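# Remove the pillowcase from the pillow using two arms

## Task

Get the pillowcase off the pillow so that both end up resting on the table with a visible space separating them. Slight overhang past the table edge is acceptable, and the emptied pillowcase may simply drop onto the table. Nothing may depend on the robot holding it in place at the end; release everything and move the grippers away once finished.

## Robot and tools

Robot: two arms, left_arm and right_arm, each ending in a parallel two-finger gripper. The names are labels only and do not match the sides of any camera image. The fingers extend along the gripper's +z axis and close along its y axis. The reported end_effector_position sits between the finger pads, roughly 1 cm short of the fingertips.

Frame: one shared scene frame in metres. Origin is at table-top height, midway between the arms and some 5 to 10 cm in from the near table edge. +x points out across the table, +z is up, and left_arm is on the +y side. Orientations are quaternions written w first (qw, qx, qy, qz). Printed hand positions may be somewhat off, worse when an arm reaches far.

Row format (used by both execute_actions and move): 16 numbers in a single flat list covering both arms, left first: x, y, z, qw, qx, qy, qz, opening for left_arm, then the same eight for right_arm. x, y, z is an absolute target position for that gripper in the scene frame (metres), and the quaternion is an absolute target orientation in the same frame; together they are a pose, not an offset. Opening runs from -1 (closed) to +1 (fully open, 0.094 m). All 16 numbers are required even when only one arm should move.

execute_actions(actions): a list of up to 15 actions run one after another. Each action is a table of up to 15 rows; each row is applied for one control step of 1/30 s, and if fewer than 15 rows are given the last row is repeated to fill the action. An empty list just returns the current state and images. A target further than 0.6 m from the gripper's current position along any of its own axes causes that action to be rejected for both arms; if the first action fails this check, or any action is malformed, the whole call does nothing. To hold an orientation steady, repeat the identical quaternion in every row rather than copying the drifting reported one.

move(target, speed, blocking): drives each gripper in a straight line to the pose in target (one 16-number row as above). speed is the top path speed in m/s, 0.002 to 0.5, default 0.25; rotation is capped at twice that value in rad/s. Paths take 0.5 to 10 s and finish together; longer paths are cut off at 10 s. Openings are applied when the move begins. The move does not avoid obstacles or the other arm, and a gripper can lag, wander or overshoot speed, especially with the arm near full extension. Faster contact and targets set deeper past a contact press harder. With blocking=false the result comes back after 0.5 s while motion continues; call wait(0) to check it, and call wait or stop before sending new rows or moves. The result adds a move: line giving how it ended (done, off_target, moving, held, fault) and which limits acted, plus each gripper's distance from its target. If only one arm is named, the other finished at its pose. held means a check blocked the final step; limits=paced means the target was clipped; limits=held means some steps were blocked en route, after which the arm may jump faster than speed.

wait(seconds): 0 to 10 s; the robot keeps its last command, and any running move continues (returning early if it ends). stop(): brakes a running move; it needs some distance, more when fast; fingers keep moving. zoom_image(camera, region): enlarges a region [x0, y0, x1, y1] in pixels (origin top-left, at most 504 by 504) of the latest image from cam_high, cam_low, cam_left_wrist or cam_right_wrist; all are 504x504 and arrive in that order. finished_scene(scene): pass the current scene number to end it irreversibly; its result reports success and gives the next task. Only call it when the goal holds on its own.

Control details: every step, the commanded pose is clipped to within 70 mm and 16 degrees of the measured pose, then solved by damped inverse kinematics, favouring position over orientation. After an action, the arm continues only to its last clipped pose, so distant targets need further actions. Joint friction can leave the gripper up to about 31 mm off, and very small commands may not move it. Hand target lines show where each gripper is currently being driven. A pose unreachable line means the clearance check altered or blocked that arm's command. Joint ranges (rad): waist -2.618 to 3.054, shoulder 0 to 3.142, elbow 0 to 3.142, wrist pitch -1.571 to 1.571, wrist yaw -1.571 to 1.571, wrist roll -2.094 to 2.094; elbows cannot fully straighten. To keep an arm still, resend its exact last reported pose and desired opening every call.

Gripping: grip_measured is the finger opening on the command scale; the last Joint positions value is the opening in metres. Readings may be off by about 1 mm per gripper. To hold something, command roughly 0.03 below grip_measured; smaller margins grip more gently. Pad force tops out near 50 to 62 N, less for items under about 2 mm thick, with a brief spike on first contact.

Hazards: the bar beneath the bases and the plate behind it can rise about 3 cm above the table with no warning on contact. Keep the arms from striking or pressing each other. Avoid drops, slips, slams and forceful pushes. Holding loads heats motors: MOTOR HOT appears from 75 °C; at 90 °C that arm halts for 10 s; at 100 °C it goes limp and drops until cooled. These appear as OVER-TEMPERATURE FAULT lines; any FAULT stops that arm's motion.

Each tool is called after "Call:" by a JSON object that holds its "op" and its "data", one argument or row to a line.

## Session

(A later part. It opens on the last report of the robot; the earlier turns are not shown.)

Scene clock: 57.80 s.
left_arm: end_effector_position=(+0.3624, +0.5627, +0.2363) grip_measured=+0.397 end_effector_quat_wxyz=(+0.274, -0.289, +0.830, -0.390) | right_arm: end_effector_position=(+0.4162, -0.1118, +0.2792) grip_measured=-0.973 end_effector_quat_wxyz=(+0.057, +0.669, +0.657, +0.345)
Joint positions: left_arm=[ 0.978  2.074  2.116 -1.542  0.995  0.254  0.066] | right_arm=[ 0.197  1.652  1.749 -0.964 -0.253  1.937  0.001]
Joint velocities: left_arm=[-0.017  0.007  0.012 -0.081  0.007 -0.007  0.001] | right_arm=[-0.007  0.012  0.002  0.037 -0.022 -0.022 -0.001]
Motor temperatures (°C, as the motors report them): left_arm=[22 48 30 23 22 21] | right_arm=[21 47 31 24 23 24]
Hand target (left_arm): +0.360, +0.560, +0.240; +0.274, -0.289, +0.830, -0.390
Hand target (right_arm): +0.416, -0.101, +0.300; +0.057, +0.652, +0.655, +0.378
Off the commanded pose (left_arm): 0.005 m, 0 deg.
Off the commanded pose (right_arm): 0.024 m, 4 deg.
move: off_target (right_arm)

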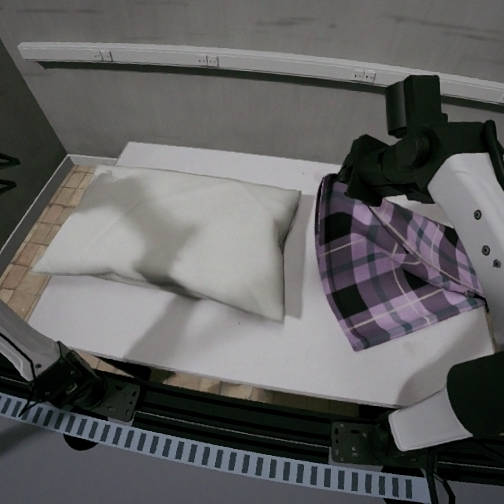

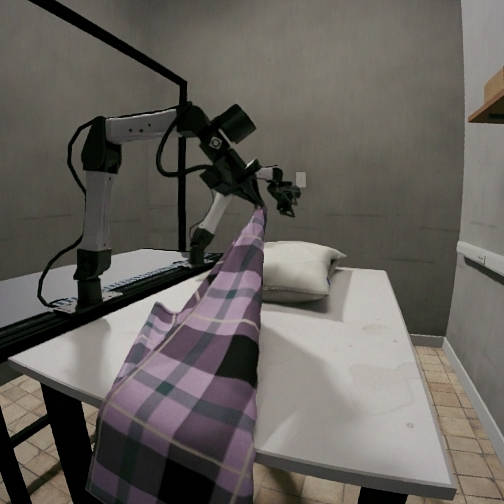

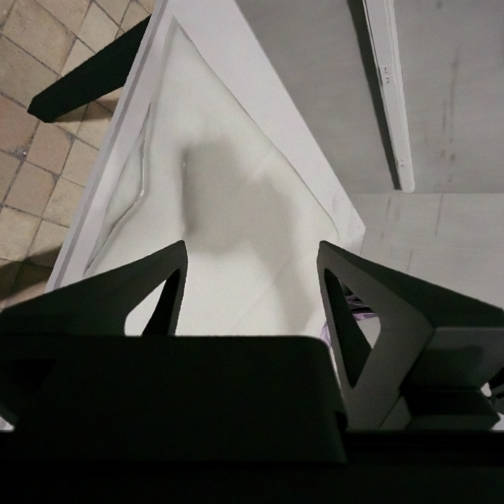

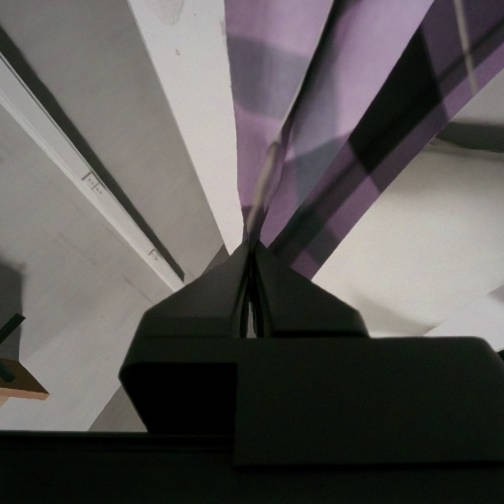

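Call:
{"op": "move", "data": {
  "target": [0.36,0.56,0.24,0.274,-0.289,0.830,-0.390,0.4,0.45,-0.03,0.38,0.054,0.653,0.653,0.379,-1],
  "speed": 0.1
}}

Scene clock: 59.87 s.
left_arm: end_effector_position=(+0.3624, +0.5627, +0.2363) grip_measured=+0.397 end_effector_quat_wxyz=(+0.274, -0.289, +0.830, -0.390) | right_arm: end_effector_position=(+0.4486, -0.0347, +0.3716) grip_measured=-0.973 end_effector_quat_wxyz=(+0.058, +0.651, +0.648, +0.391)
Joint positions: left_arm=[ 0.978  2.074  2.116 -1.542  0.995  0.254  0.066] | right_arm=[ 0.353  2.155  2.847 -1.437 -0.18   2.066  0.001]
Joint velocities: left_arm=[-0.002 -0.022  0.002 -0.022  0.037 -0.066 -0.   ] | right_arm=[ 0.002 -0.002 -0.002 -0.022  0.007  0.081 -0.001]
Motor temperatures (°C, as the motors report them): left_arm=[22 48 30 23 22 21] | right_arm=[21 47 32 25 23 24]
Hand target (left_arm): +0.360, +0.560, +0.240; +0.274, -0.289, +0.830, -0.390
Hand target (right_arm): +0.448, -0.031, +0.379; +0.061, +0.646, +0.645, +0.403
Off the commanded pose (left_arm): 0.005 m, 0 deg.
Off the commanded pose (right_arm): 0.010 m, 2 deg.
elbow stopped short (right arm): the move would have taken joint 3 (elbow) straighter than the controller allows; a more bent joint 3 avoids this.
move: done

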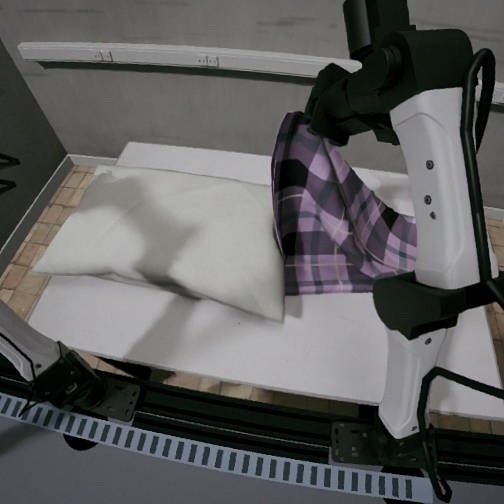

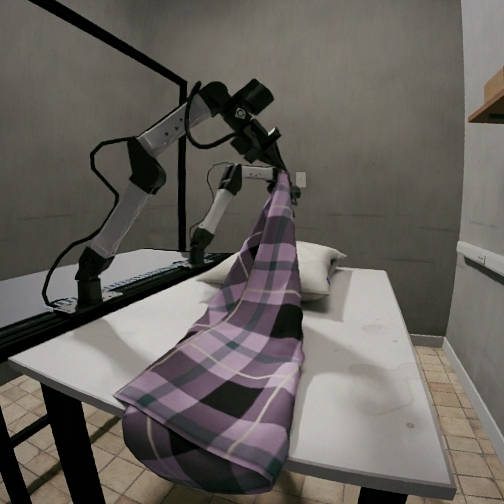

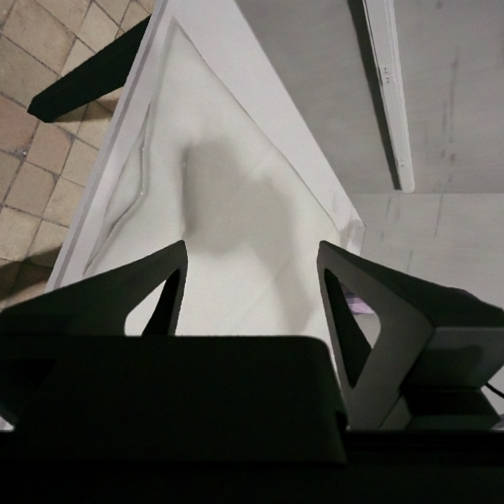

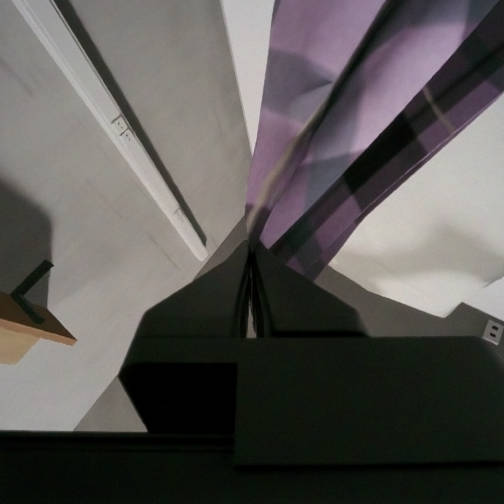

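Call:
{"op": "move", "data": {
  "target": [0.36,0.56,0.24,0.274,-0.289,0.830,-0.390,0.4,0.43,-0.26,0.33,0.25,0.68,0.68,0.12,-1],
  "speed": 0.12
}}

Scene clock: 63.27 s.
left_arm: end_effector_position=(+0.3624, +0.5627, +0.2363) grip_measured=+0.397 end_effector_quat_wxyz=(+0.274, -0.289, +0.830, -0.390) | right_arm: end_effector_position=(+0.4333, -0.2509, +0.3219) grip_measured=-0.973 end_effector_quat_wxyz=(+0.234, +0.679, +0.685, +0.117)
Joint positions: left_arm=[ 0.978  2.074  2.116 -1.542  0.995  0.254  0.066] | right_arm=[ 0.04   1.976  2.487 -1.574  0.18   1.616  0.001]
Joint velocities: left_arm=[-0.007  0.002 -0.002  0.007 -0.037  0.037 -0.   ] | right_arm=[-0.002 -0.032 -0.002  0.007 -0.051  0.037 -0.   ]
Motor temperatures (°C, as the motors report them): left_arm=[22 48 30 23 22 21] | right_arm=[21 47 32 25 23 24]
Hand target (left_arm): +0.360, +0.560, +0.240; +0.274, -0.289, +0.830, -0.390
Hand target (right_arm): +0.431, -0.259, +0.329; +0.248, +0.680, +0.680, +0.118
Off the commanded pose (left_arm): 0.005 m, 0 deg.
Off the commanded pose (right_arm): 0.013 m, 2 deg.
move: off_target (right_arm)

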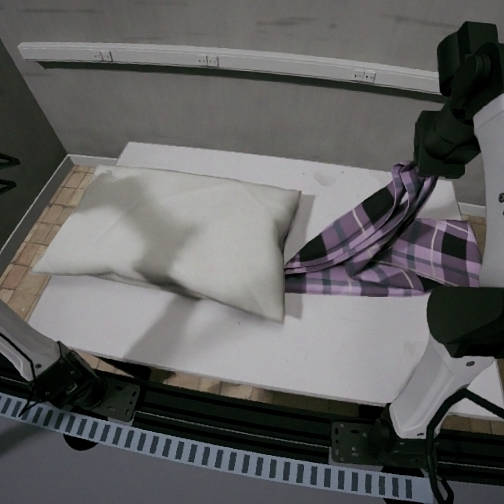

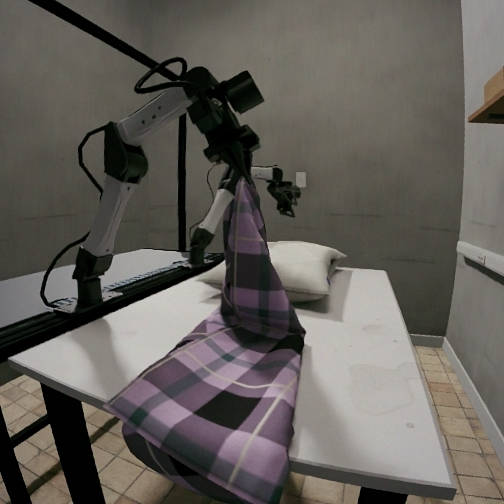

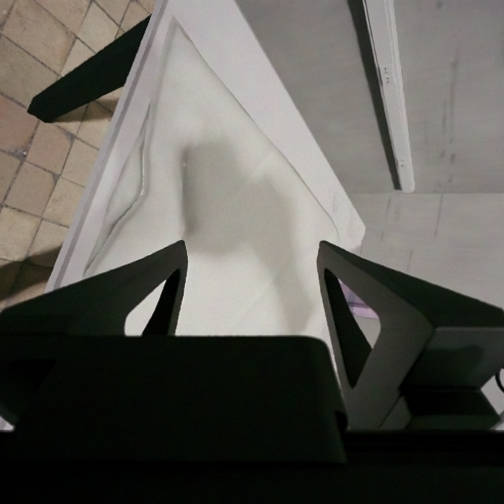

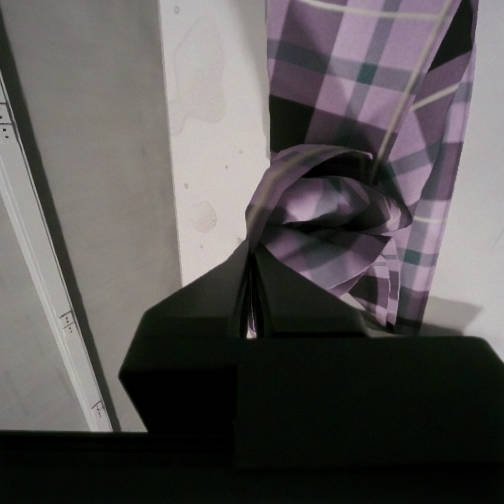

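Call:
{"op": "move", "data": {
  "target": [0.36,0.56,0.24,0.274,-0.289,0.830,-0.390,0.4,0.50,-0.46,0.30,0.25,0.6,0.75,0.0,-1],
  "speed": 0.12
}}

Scene clock: 65.83 s.
left_arm: end_effector_position=(+0.3624, +0.5627, +0.2363) grip_measured=+0.397 end_effector_quat_wxyz=(+0.274, -0.289, +0.830, -0.390) | right_arm: end_effector_position=(+0.4954, -0.4535, +0.2905) grip_measured=-0.973 end_effector_quat_wxyz=(+0.312, +0.588, +0.746, +0.018)
Joint positions: left_arm=[ 0.978  2.074  2.116 -1.542  0.995  0.254  0.066] | right_arm=[-0.382  2.331  2.85  -1.473  0.14   0.971  0.001]
Joint velocities: left_arm=[-0.002  0.017 -0.007 -0.022 -0.037 -0.154  0.   ] | right_arm=[-0.007 -0.017  0.022 -0.037 -0.022 -0.037 -0.001]
Motor temperatures (°C, as the motors report them): left_arm=[22 48 30 23 22 21] | right_arm=[21 47 32 25 23 24]
Hand target (left_arm): +0.360, +0.560, +0.240; +0.274, -0.289, +0.830, -0.390
Hand target (right_arm): +0.500, -0.459, +0.300; +0.332, +0.584, +0.740, +0.024
Off the commanded pose (left_arm): 0.005 m, 0 deg.
Off the commanded pose (right_arm): 0.012 m, 8 deg.
elbow stopped short (right arm): the move would have taken joint 3 (elbow) straighter than the controller allows; a more bent joint 3 avoids this.
move: off_target (right_arm)

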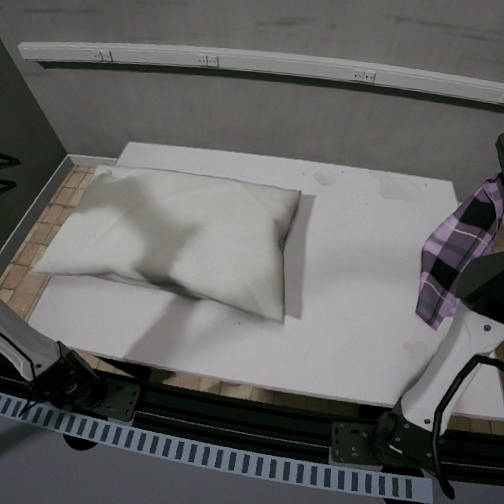

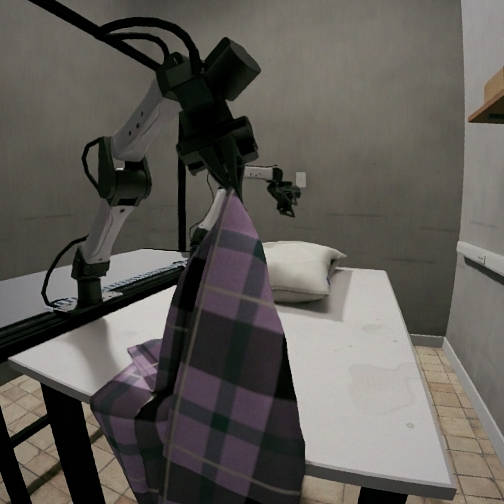

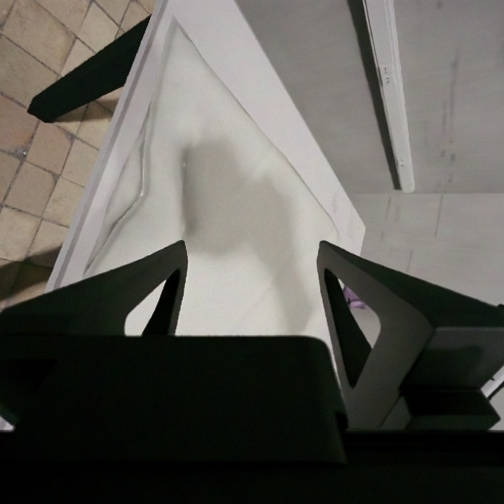

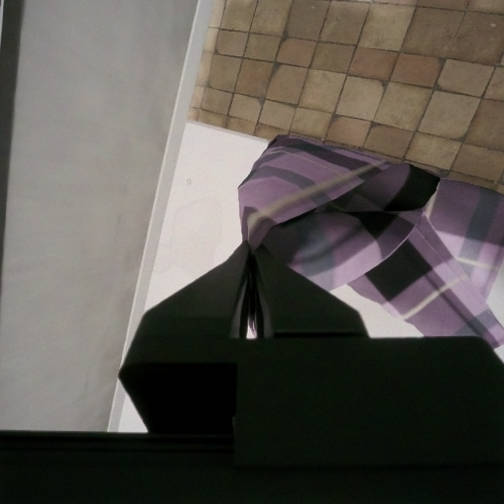

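Call:
{"op": "move", "data": {
  "target": [0.36,0.56,0.24,0.274,-0.289,0.830,-0.390,0.4,0.45,-0.03,0.38,0.054,0.653,0.653,0.379,-1],
  "speed": 0.15
}}

Call:
{"op": "move", "data": {
  "target": [0.36,0.56,0.24,0.274,-0.289,0.830,-0.390,0.4,0.44,-0.24,0.32,0.25,0.68,0.68,0.12,-1],
  "speed": 0.15
}}

Scene clock: 69.90 s.
left_arm: end_effector_position=(+0.3624, +0.5627, +0.2363) grip_measured=+0.397 end_effector_quat_wxyz=(+0.274, -0.289, +0.830, -0.390) | right_arm: end_effector_position=(+0.4439, -0.0391, +0.3699) grip_measured=-0.973 end_effector_quat_wxyz=(+0.062, +0.655, +0.650, +0.380)
Joint positions: left_arm=[ 0.978  2.074  2.116 -1.542  0.995  0.254  0.066] | right_arm=[ 0.354  2.149  2.849 -1.466 -0.165  2.062  0.001]
Joint velocities: left_arm=[-0.007 -0.012 -0.007 -0.037 -0.022  0.007  0.   ] | right_arm=[-0.017 -0.002  0.002  0.007  0.051  0.037  0.   ]
Motor temperatures (°C, as the motors report them): left_arm=[22 48 30 23 22 21] | right_arm=[21 47 32 26 23 24]
Hand target (left_arm): +0.360, +0.560, +0.240; +0.274, -0.289, +0.830, -0.390
Hand target (right_arm): +0.448, -0.032, +0.379; +0.061, +0.647, +0.645, +0.402
Off the commanded pose (left_arm): 0.005 m, 0 deg.
Off the commanded pose (right_arm): 0.015 m, 1 deg.
elbow stopped short (right arm): the move would have taken joint 3 (elbow) straighter than the controller allows; a more bent joint 3 avoids this.
move: off_target (right_arm)

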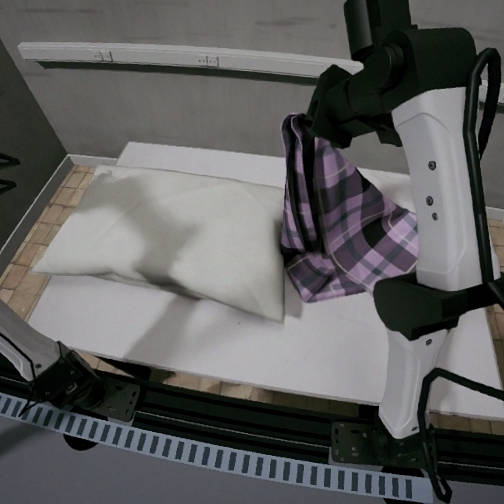

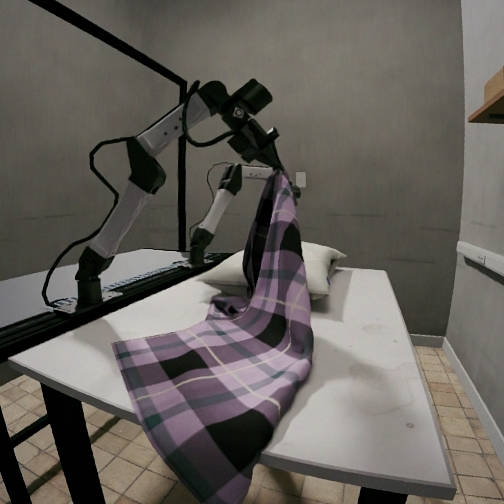

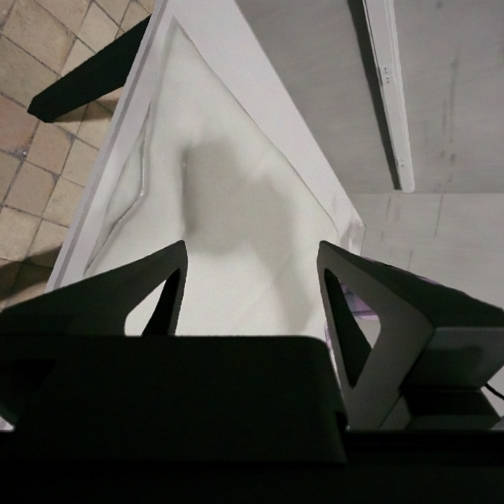

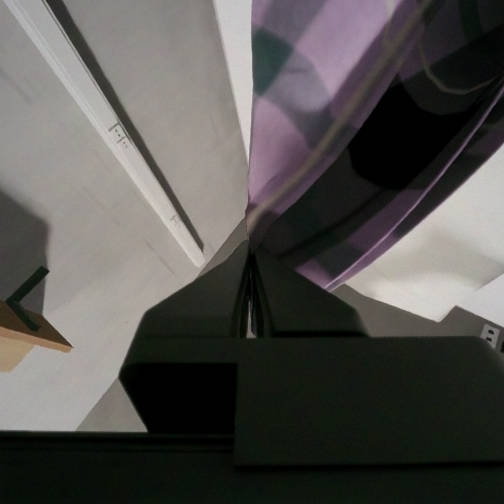

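Scene clock: 72.60 s.
left_arm: end_effector_position=(+0.3624, +0.5627, +0.2363) grip_measured=+0.397 end_effector_quat_wxyz=(+0.274, -0.289, +0.830, -0.390) | right_arm: end_effector_position=(+0.4414, -0.2316, +0.3116) grip_measured=-0.973 end_effector_quat_wxyz=(+0.233, +0.680, +0.686, +0.114)
Joint positions: left_arm=[ 0.978  2.074  2.116 -1.542  0.995  0.254  0.066] | right_arm=[ 0.094  2.009  2.492 -1.563  0.208  1.664  0.001]
Joint velocities: left_arm=[ 0.012  0.002 -0.017 -0.007 -0.007 -0.007  0.   ] | right_arm=[ 0.002  0.002 -0.022  0.037  0.022  0.051  0.001]
Motor temperatures (°C, as the motors report them): left_arm=[22 48 31 23 22 21] | right_arm=[21 48 32 26 23 24]
Hand target (left_arm): +0.360, +0.560, +0.240; +0.274, -0.289, +0.830, -0.390
Hand target (right_arm): +0.441, -0.239, +0.320; +0.248, +0.680, +0.680, +0.118
Off the commanded pose (left_arm): 0.005 m, 0 deg.
Off the commanded pose (right_arm): 0.012 m, 2 deg.
move: off_target (right_arm)

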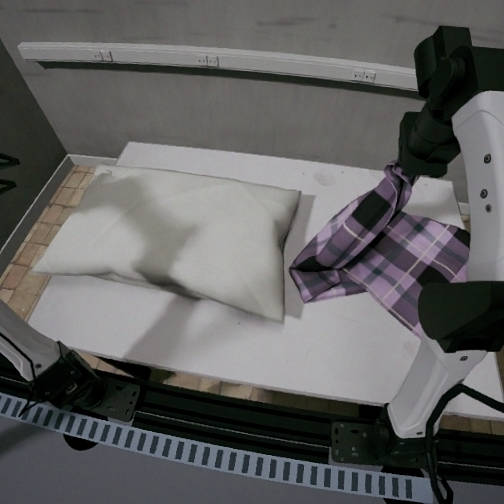

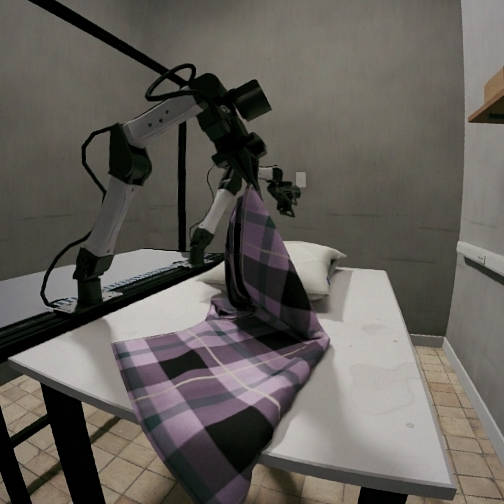

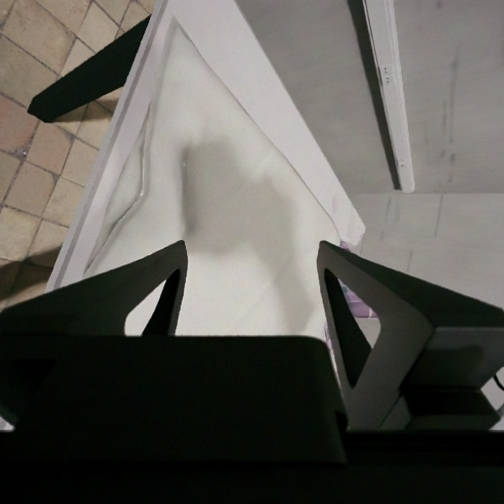

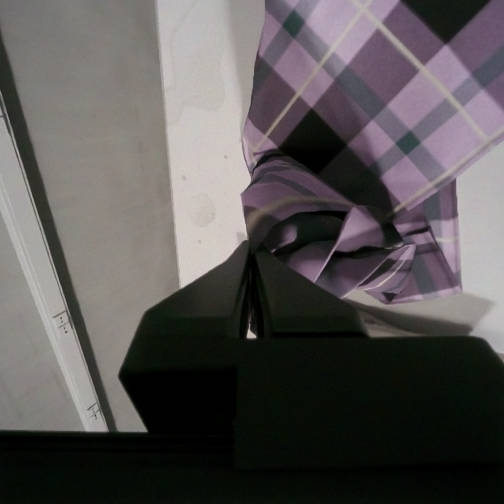

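Call:
{"op": "move", "data": {
  "target": [0.36,0.56,0.24,0.274,-0.289,0.830,-0.390,0.4,0.45,-0.29,0.08,0,0.707,0.707,0,-1],
  "speed": 0.15
}}

Call:
{"op": "execute_actions", "data": {
  "actions": [
    [[0.36,0.56,0.24,0.274,-0.289,0.830,-0.390,0.4,0.45,-0.29,0.08,0,0.707,0.707,0,0.4]],
    [[0.36,0.56,0.24,0.274,-0.289,0.830,-0.390,0.4,0.42,-0.26,0.15,0,0.707,0.707,0,0.4]],
    [[0.36,0.56,0.24,0.274,-0.289,0.830,-0.390,0.4,0.37,-0.20,0.15,0,0.707,0.707,0,0.4]]
  ]
}}

Scene clock: 75.00 s.
left_arm: end_effector_position=(+0.3624, +0.5627, +0.2363) grip_measured=+0.397 end_effector_quat_wxyz=(+0.274, -0.289, +0.830, -0.390) | right_arm: end_effector_position=(+0.4479, -0.2860, +0.0756) grip_measured=-0.973 end_effector_quat_wxyz=(-0.005, +0.707, +0.707, -0.009)
Joint positions: left_arm=[ 0.978  2.074  2.116 -1.542  0.995  0.254  0.066] | right_arm=[-0.105  2.299  2.075 -1.356 -0.022  1.518  0.001]
Joint velocities: left_arm=[-0.002 -0.017  0.002  0.066 -0.007  0.007  0.001] | right_arm=[-0.002 -0.012 -0.002  0.022  0.022 -0.051 -0.001]
Motor temperatures (°C, as the motors report them): left_arm=[22 48 31 23 22 21] | right_arm=[21 48 32 26 23 24]
Hand target (left_arm): +0.360, +0.560, +0.240; +0.274, -0.289, +0.830, -0.390
Hand target (right_arm): +0.453, -0.290, +0.081; -0.000, +0.708, +0.707, +0.002
Off the commanded pose (left_arm): 0.005 m, 0 deg.
Off the commanded pose (right_arm): 0.006 m, 1 deg.
move: done

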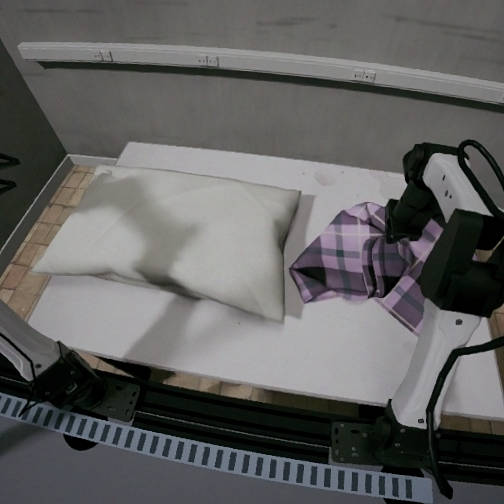

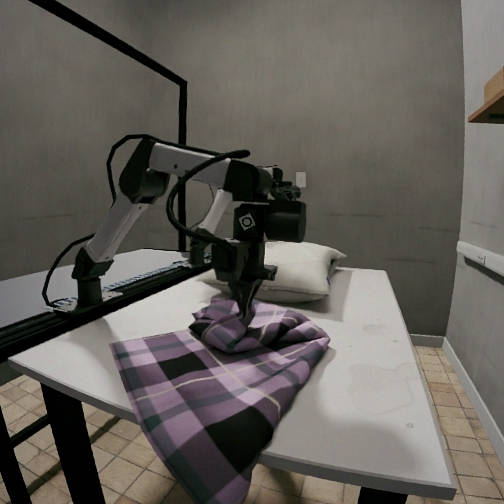

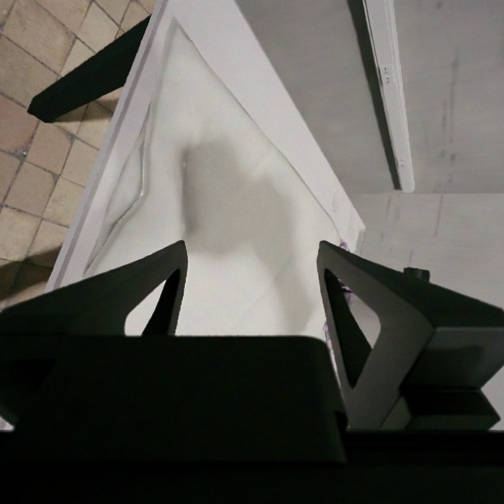

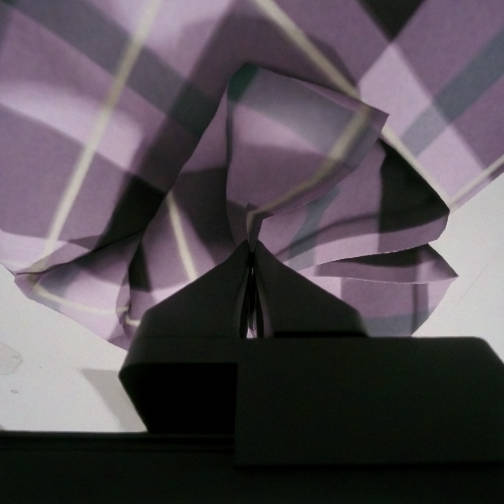

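Scene clock: 76.50 s.
left_arm: end_effector_position=(+0.3624, +0.5627, +0.2363) grip_measured=+0.397 end_effector_quat_wxyz=(+0.274, -0.289, +0.830, -0.390) | right_arm: end_effector_position=(+0.3692, -0.1951, +0.1484) grip_measured=+0.398 end_effector_quat_wxyz=(-0.007, +0.697, +0.717, -0.005)
Joint positions: left_arm=[ 0.978  2.074  2.116 -1.542  0.995  0.254  0.066] | right_arm=[ 0.121  1.967  1.852 -1.455 -0.031  1.717  0.066]
Joint velocities: left_arm=[-0.027  0.007 -0.027  0.066  0.007  0.051  0.001] | right_arm=[-0.007  0.007 -0.051  0.081 -0.037  0.139 -0.001]
Motor temperatures (°C, as the motors report them): left_arm=[22 48 31 23 22 21] | right_arm=[21 48 32 26 23 24]
Hand target (left_arm): +0.360, +0.560, +0.240; +0.274, -0.289, +0.830, -0.390
Hand target (right_arm): +0.370, -0.200, +0.150; -0.001, +0.707, +0.707, -0.000
Off the commanded pose (left_arm): 0.005 m, 0 deg.
Off the commanded pose (right_arm): 0.005 m, 2 deg.

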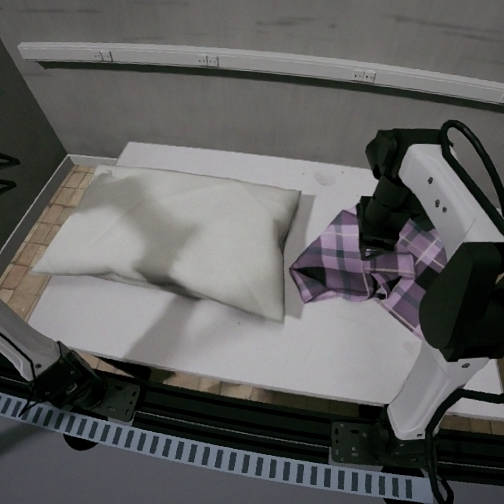

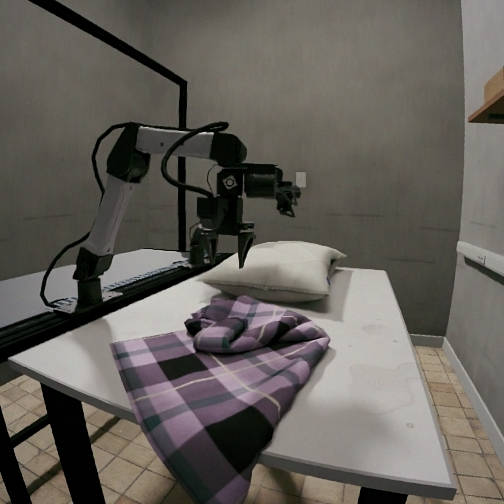

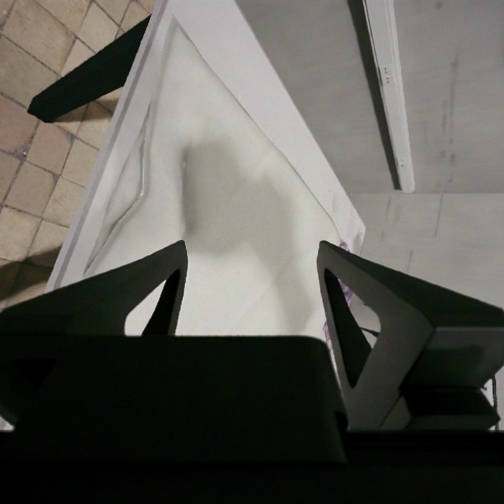

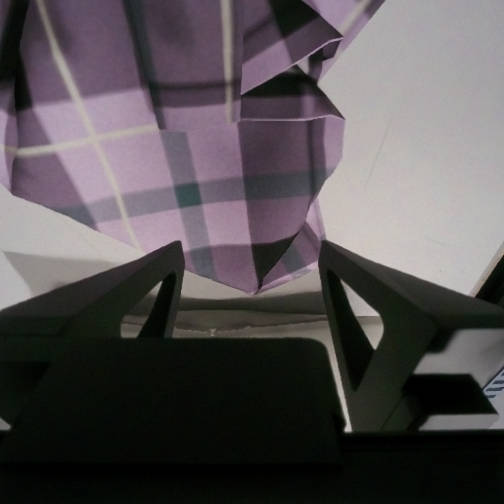

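Call:
{"op": "execute_actions", "data": {
  "actions": [
    [[0.36,0.56,0.24,0.274,-0.289,0.830,-0.390,0.4,0.37,-0.155,0.10,0,0.707,0.707,0,0.4]],
    [[0.36,0.56,0.24,0.274,-0.289,0.830,-0.390,0.4,0.37,-0.14,0.055,0,0.707,0.707,0,0.4]]
  ]
}}

Scene clock: 80.57 s.
left_arm: end_effector_position=(+0.3624, +0.5627, +0.2363) grip_measured=+0.397 end_effector_quat_wxyz=(+0.274, -0.289, +0.830, -0.390) | right_arm: end_effector_position=(+0.3682, -0.1411, +0.0543) grip_measured=+0.398 end_effector_quat_wxyz=(-0.006, +0.705, +0.709, -0.007)
Joint positions: left_arm=[ 0.978  2.074  2.116 -1.542  0.995  0.254  0.066] | right_arm=[ 0.267  2.04   1.589 -1.116 -0.027  1.884  0.066]
Joint velocities: left_arm=[-0.012  0.002 -0.007 -0.066 -0.022  0.007 -0.001] | right_arm=[ 0.017 -0.012 -0.007  0.022 -0.007 -0.037 -0.001]
Motor temperatures (°C, as the motors report them): left_arm=[22 48 31 23 22 21] | right_arm=[21 48 32 25 23 24]
Hand target (left_arm): +0.360, +0.560, +0.240; +0.274, -0.289, +0.830, -0.390
Hand target (right_arm): +0.370, -0.140, +0.055; -0.000, +0.707, +0.707, -0.000
Off the commanded pose (left_arm): 0.005 m, 0 deg.
Off the commanded pose (right_arm): 0.002 m, 1 deg.

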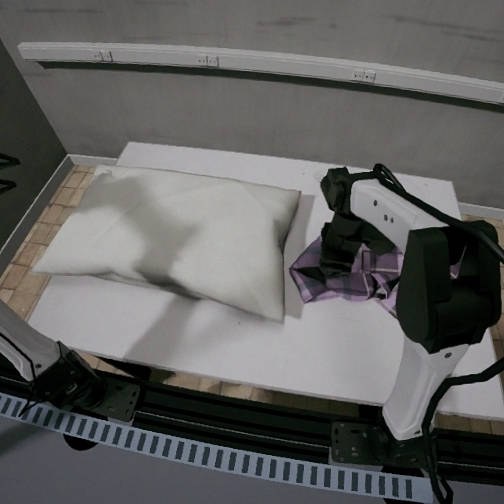

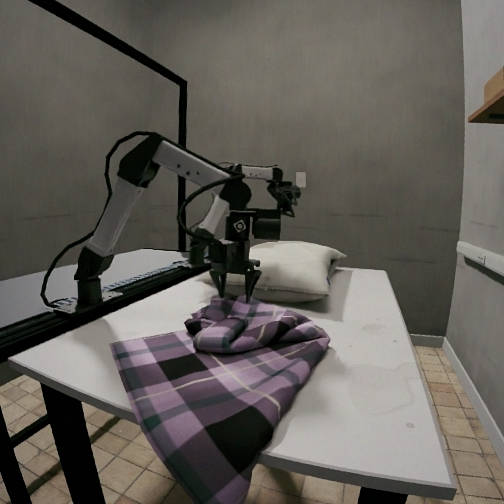

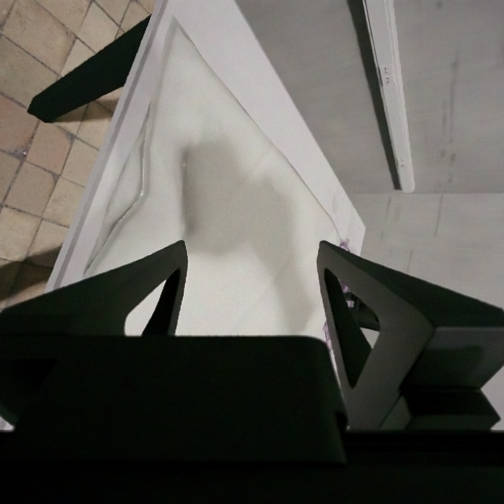

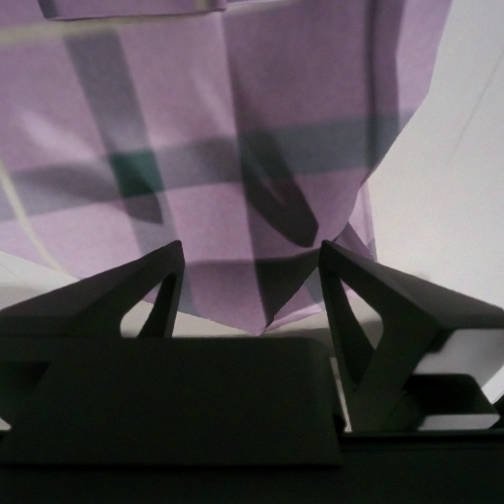

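Call:
{"op": "execute_actions", "data": {
  "actions": [
    [[0.36,0.56,0.24,0.274,-0.289,0.830,-0.390,0.4,0.362,-0.14,0.028,0,0.707,0.707,0,0.4]],
    [[0.36,0.56,0.24,0.274,-0.289,0.830,-0.390,0.4,0.362,-0.14,0.008,0,0.707,0.707,0,0.2]],
    [[0.36,0.56,0.24,0.274,-0.289,0.830,-0.390,0.4,0.362,-0.14,0.008,0,0.707,0.707,0,-0.4]],
    [[0.36,0.56,0.24,0.274,-0.289,0.830,-0.390,0.4,0.362,-0.14,0.008,0,0.707,0.707,0,-1]],
    [[0.36,0.56,0.24,0.274,-0.289,0.830,-0.390,0.4,0.365,-0.155,0.06,0,0.707,0.707,0,-1]],
    [[0.36,0.56,0.24,0.274,-0.289,0.830,-0.390,0.4,0.37,-0.19,0.11,0,0.707,0.707,0,-1]],
    [[0.36,0.56,0.24,0.274,-0.289,0.830,-0.390,0.4,0.38,-0.25,0.14,0,0.707,0.707,0,-1]],
    [[0.36,0.56,0.24,0.274,-0.289,0.830,-0.390,0.4,0.385,-0.30,0.12,0,0.707,0.707,0,-1]]
  ]
}}

Scene clock: 84.87 s.
left_arm: end_effector_position=(+0.3624, +0.5627, +0.2363) grip_measured=+0.397 end_effector_quat_wxyz=(+0.274, -0.289, +0.830, -0.390) | right_arm: end_effector_position=(+0.3843, -0.3013, +0.1232) grip_measured=-0.941 end_effector_quat_wxyz=(+0.000, +0.713, +0.701, -0.000)
Joint positions: left_arm=[ 0.978  2.074  2.116 -1.542  0.995  0.254  0.066] | right_arm=[-0.16   1.993  1.779 -1.346 -0.028  1.481  0.003]
Joint velocities: left_arm=[-0.007 -0.012  0.007 -0.037 -0.051 -0.022  0.   ] | right_arm=[ 0.012  0.017  0.002  0.022 -0.037 -0.051  0.   ]
Motor temperatures (°C, as the motors report them): left_arm=[22 49 31 23 22 21] | right_arm=[21 47 32 25 23 24]
Hand target (left_arm): +0.360, +0.560, +0.240; +0.274, -0.289, +0.830, -0.390
Hand target (right_arm): +0.385, -0.300, +0.120; +0.001, +0.707, +0.707, -0.000
Off the commanded pose (left_arm): 0.005 m, 0 deg.
Off the commanded pose (right_arm): 0.003 m, 1 deg.

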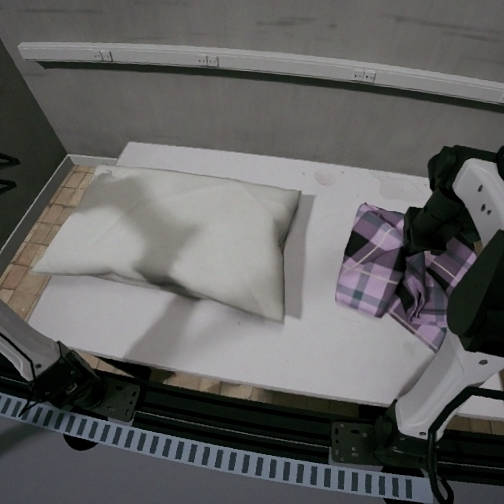

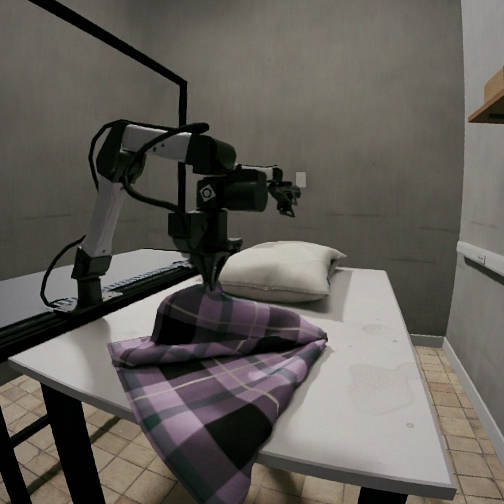

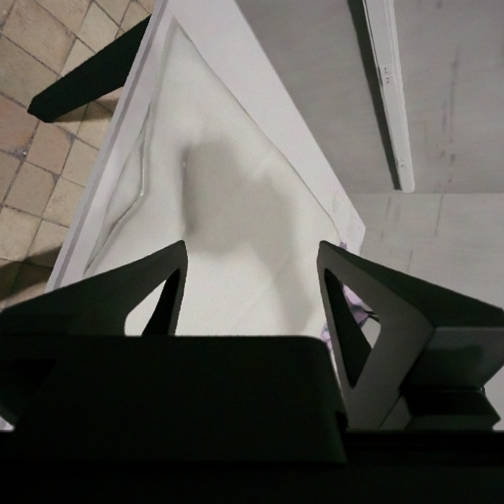

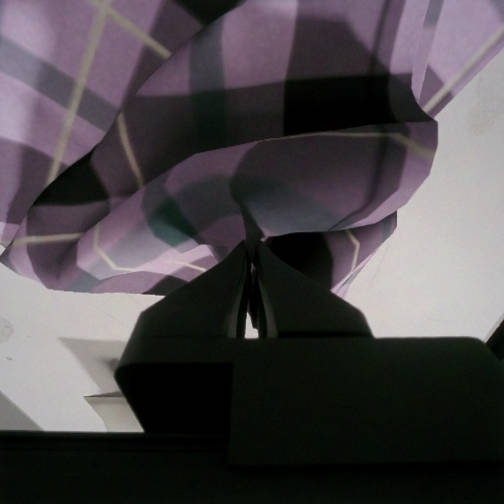

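Good gap now. Lower, release, retreat.

Call:
{"op": "execute_actions", "data": {
  "actions": [
    [[0.36,0.56,0.24,0.274,-0.289,0.830,-0.390,0.4,0.385,-0.31,0.075,0,0.707,0.707,0,-1]],
    [[0.36,0.56,0.24,0.274,-0.289,0.830,-0.390,0.4,0.385,-0.31,0.07,0,0.707,0.707,0,0.3]],
    [[0.36,0.56,0.24,0.274,-0.289,0.830,-0.390,0.4,0.38,-0.31,0.14,0,0.707,0.707,0,0.3]],
    [[0.36,0.56,0.24,0.274,-0.289,0.830,-0.390,0.4,0.36,-0.33,0.20,0.1,0.6,0.79,0,0.3]]
  ]
}}

Call:
{"op": "wait", "data": {
  "seconds": 1.5
}}

Scene clock: 87.77 s.
left_arm: end_effector_position=(+0.3624, +0.5627, +0.2363) grip_measured=+0.397 end_effector_quat_wxyz=(+0.274, -0.289, +0.830, -0.390) | right_arm: end_effector_position=(+0.3612, -0.3234, +0.2059) grip_measured=+0.298 end_effector_quat_wxyz=(+0.104, +0.605, +0.789, +0.010)
Joint positions: left_arm=[ 0.978  2.074  2.116 -1.542  0.995  0.254  0.066] | right_arm=[-0.194  1.758  1.777 -1.389  0.056  1.164  0.061]
Joint velocities: left_arm=[ 0.002 -0.007 -0.007  0.037 -0.022  0.007 -0.   ] | right_arm=[ 0.007 -0.007 -0.002 -0.066  0.022 -0.037  0.001]
Motor temperatures (°C, as the motors report them): left_arm=[22 49 31 23 22 21] | right_arm=[21 47 32 25 23 24]
Hand target (left_arm): +0.360, +0.560, +0.240; +0.274, -0.289, +0.830, -0.390
Hand target (right_arm): +0.359, -0.330, +0.200; +0.100, +0.602, +0.793, -0.001
Off the commanded pose (left_arm): 0.005 m, 0 deg.
Off the commanded pose (right_arm): 0.009 m, 1 deg.

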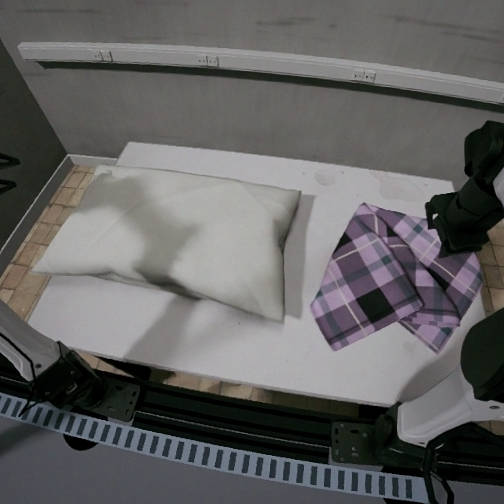

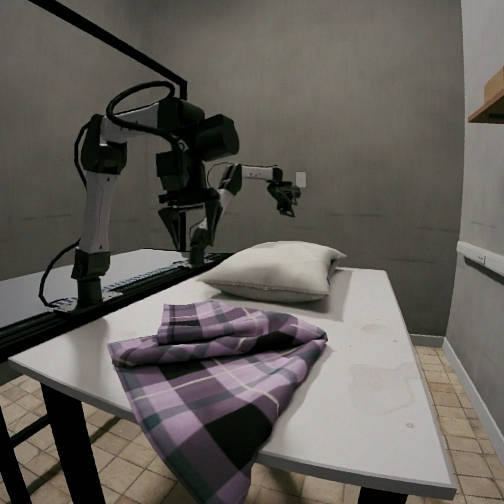

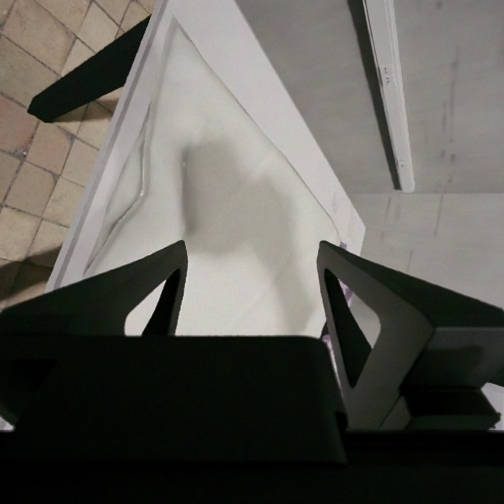

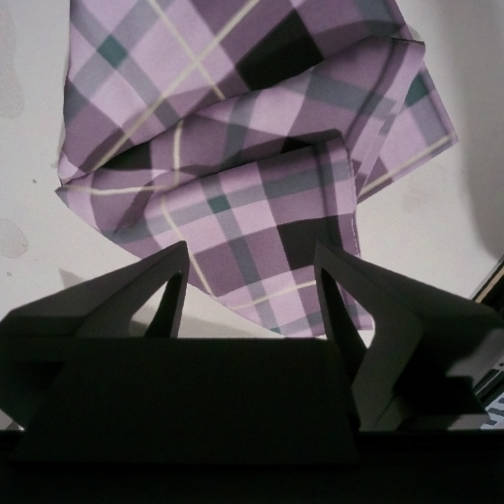

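Scene clock: 89.27 s.
left_arm: end_effector_position=(+0.3624, +0.5627, +0.2363) grip_measured=+0.397 end_effector_quat_wxyz=(+0.274, -0.289, +0.830, -0.390) | right_arm: end_effector_position=(+0.3611, -0.3236, +0.2059) grip_measured=+0.298 end_effector_quat_wxyz=(+0.104, +0.599, +0.794, +0.009)
Joint positions: left_arm=[ 0.978  2.074  2.116 -1.542  0.995  0.254  0.066] | right_arm=[-0.194  1.758  1.777 -1.389  0.057  1.15   0.061]
Joint velocities: left_arm=[-0.007 -0.002 -0.012 -0.081 -0.022  0.022 -0.   ] | right_arm=[-0.007  0.017 -0.017 -0.051 -0.007  0.037 -0.   ]
Motor temperatures (°C, as the motors report them): left_arm=[22 49 31 23 22 21] | right_arm=[21 47 32 25 23 24]
Hand target (left_arm): +0.360, +0.560, +0.240; +0.274, -0.289, +0.830, -0.390
Hand target (right_arm): +0.359, -0.330, +0.200; +0.100, +0.602, +0.793, -0.001
Off the commanded pose (left_arm): 0.005 m, 0 deg.
Off the commanded pose (right_arm): 0.009 m, 1 deg.
wait: 1.50 s; at rest by 0.23 s

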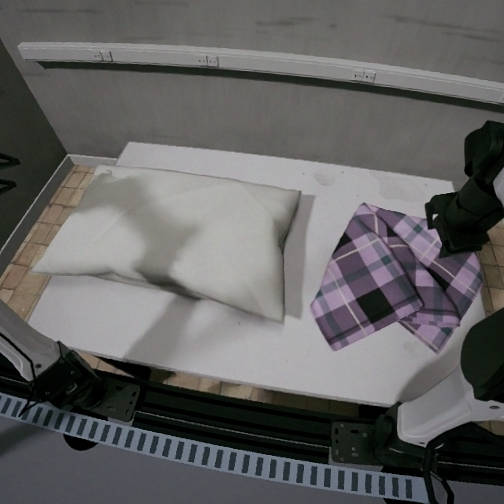

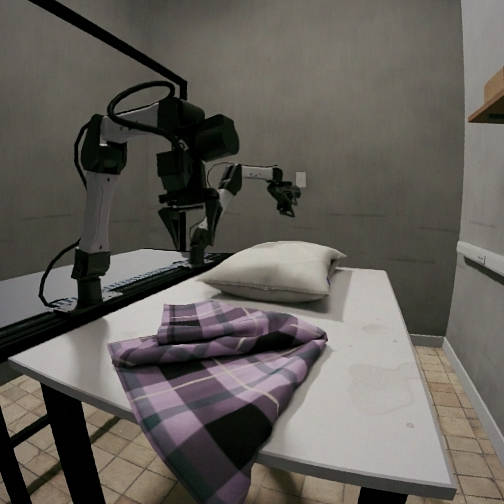

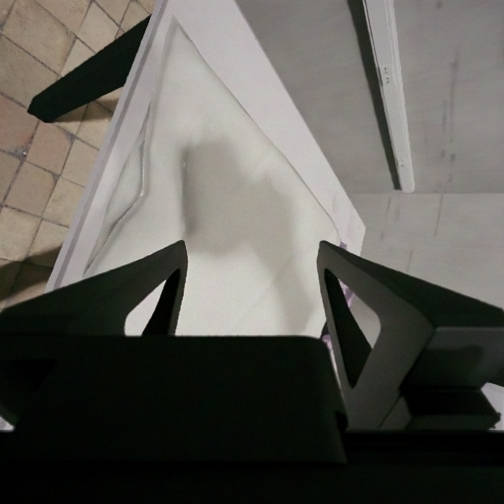

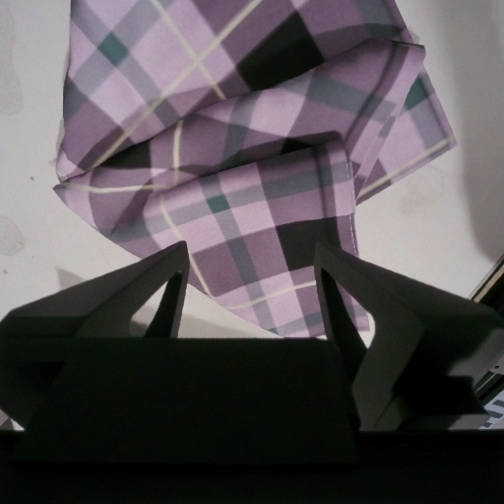

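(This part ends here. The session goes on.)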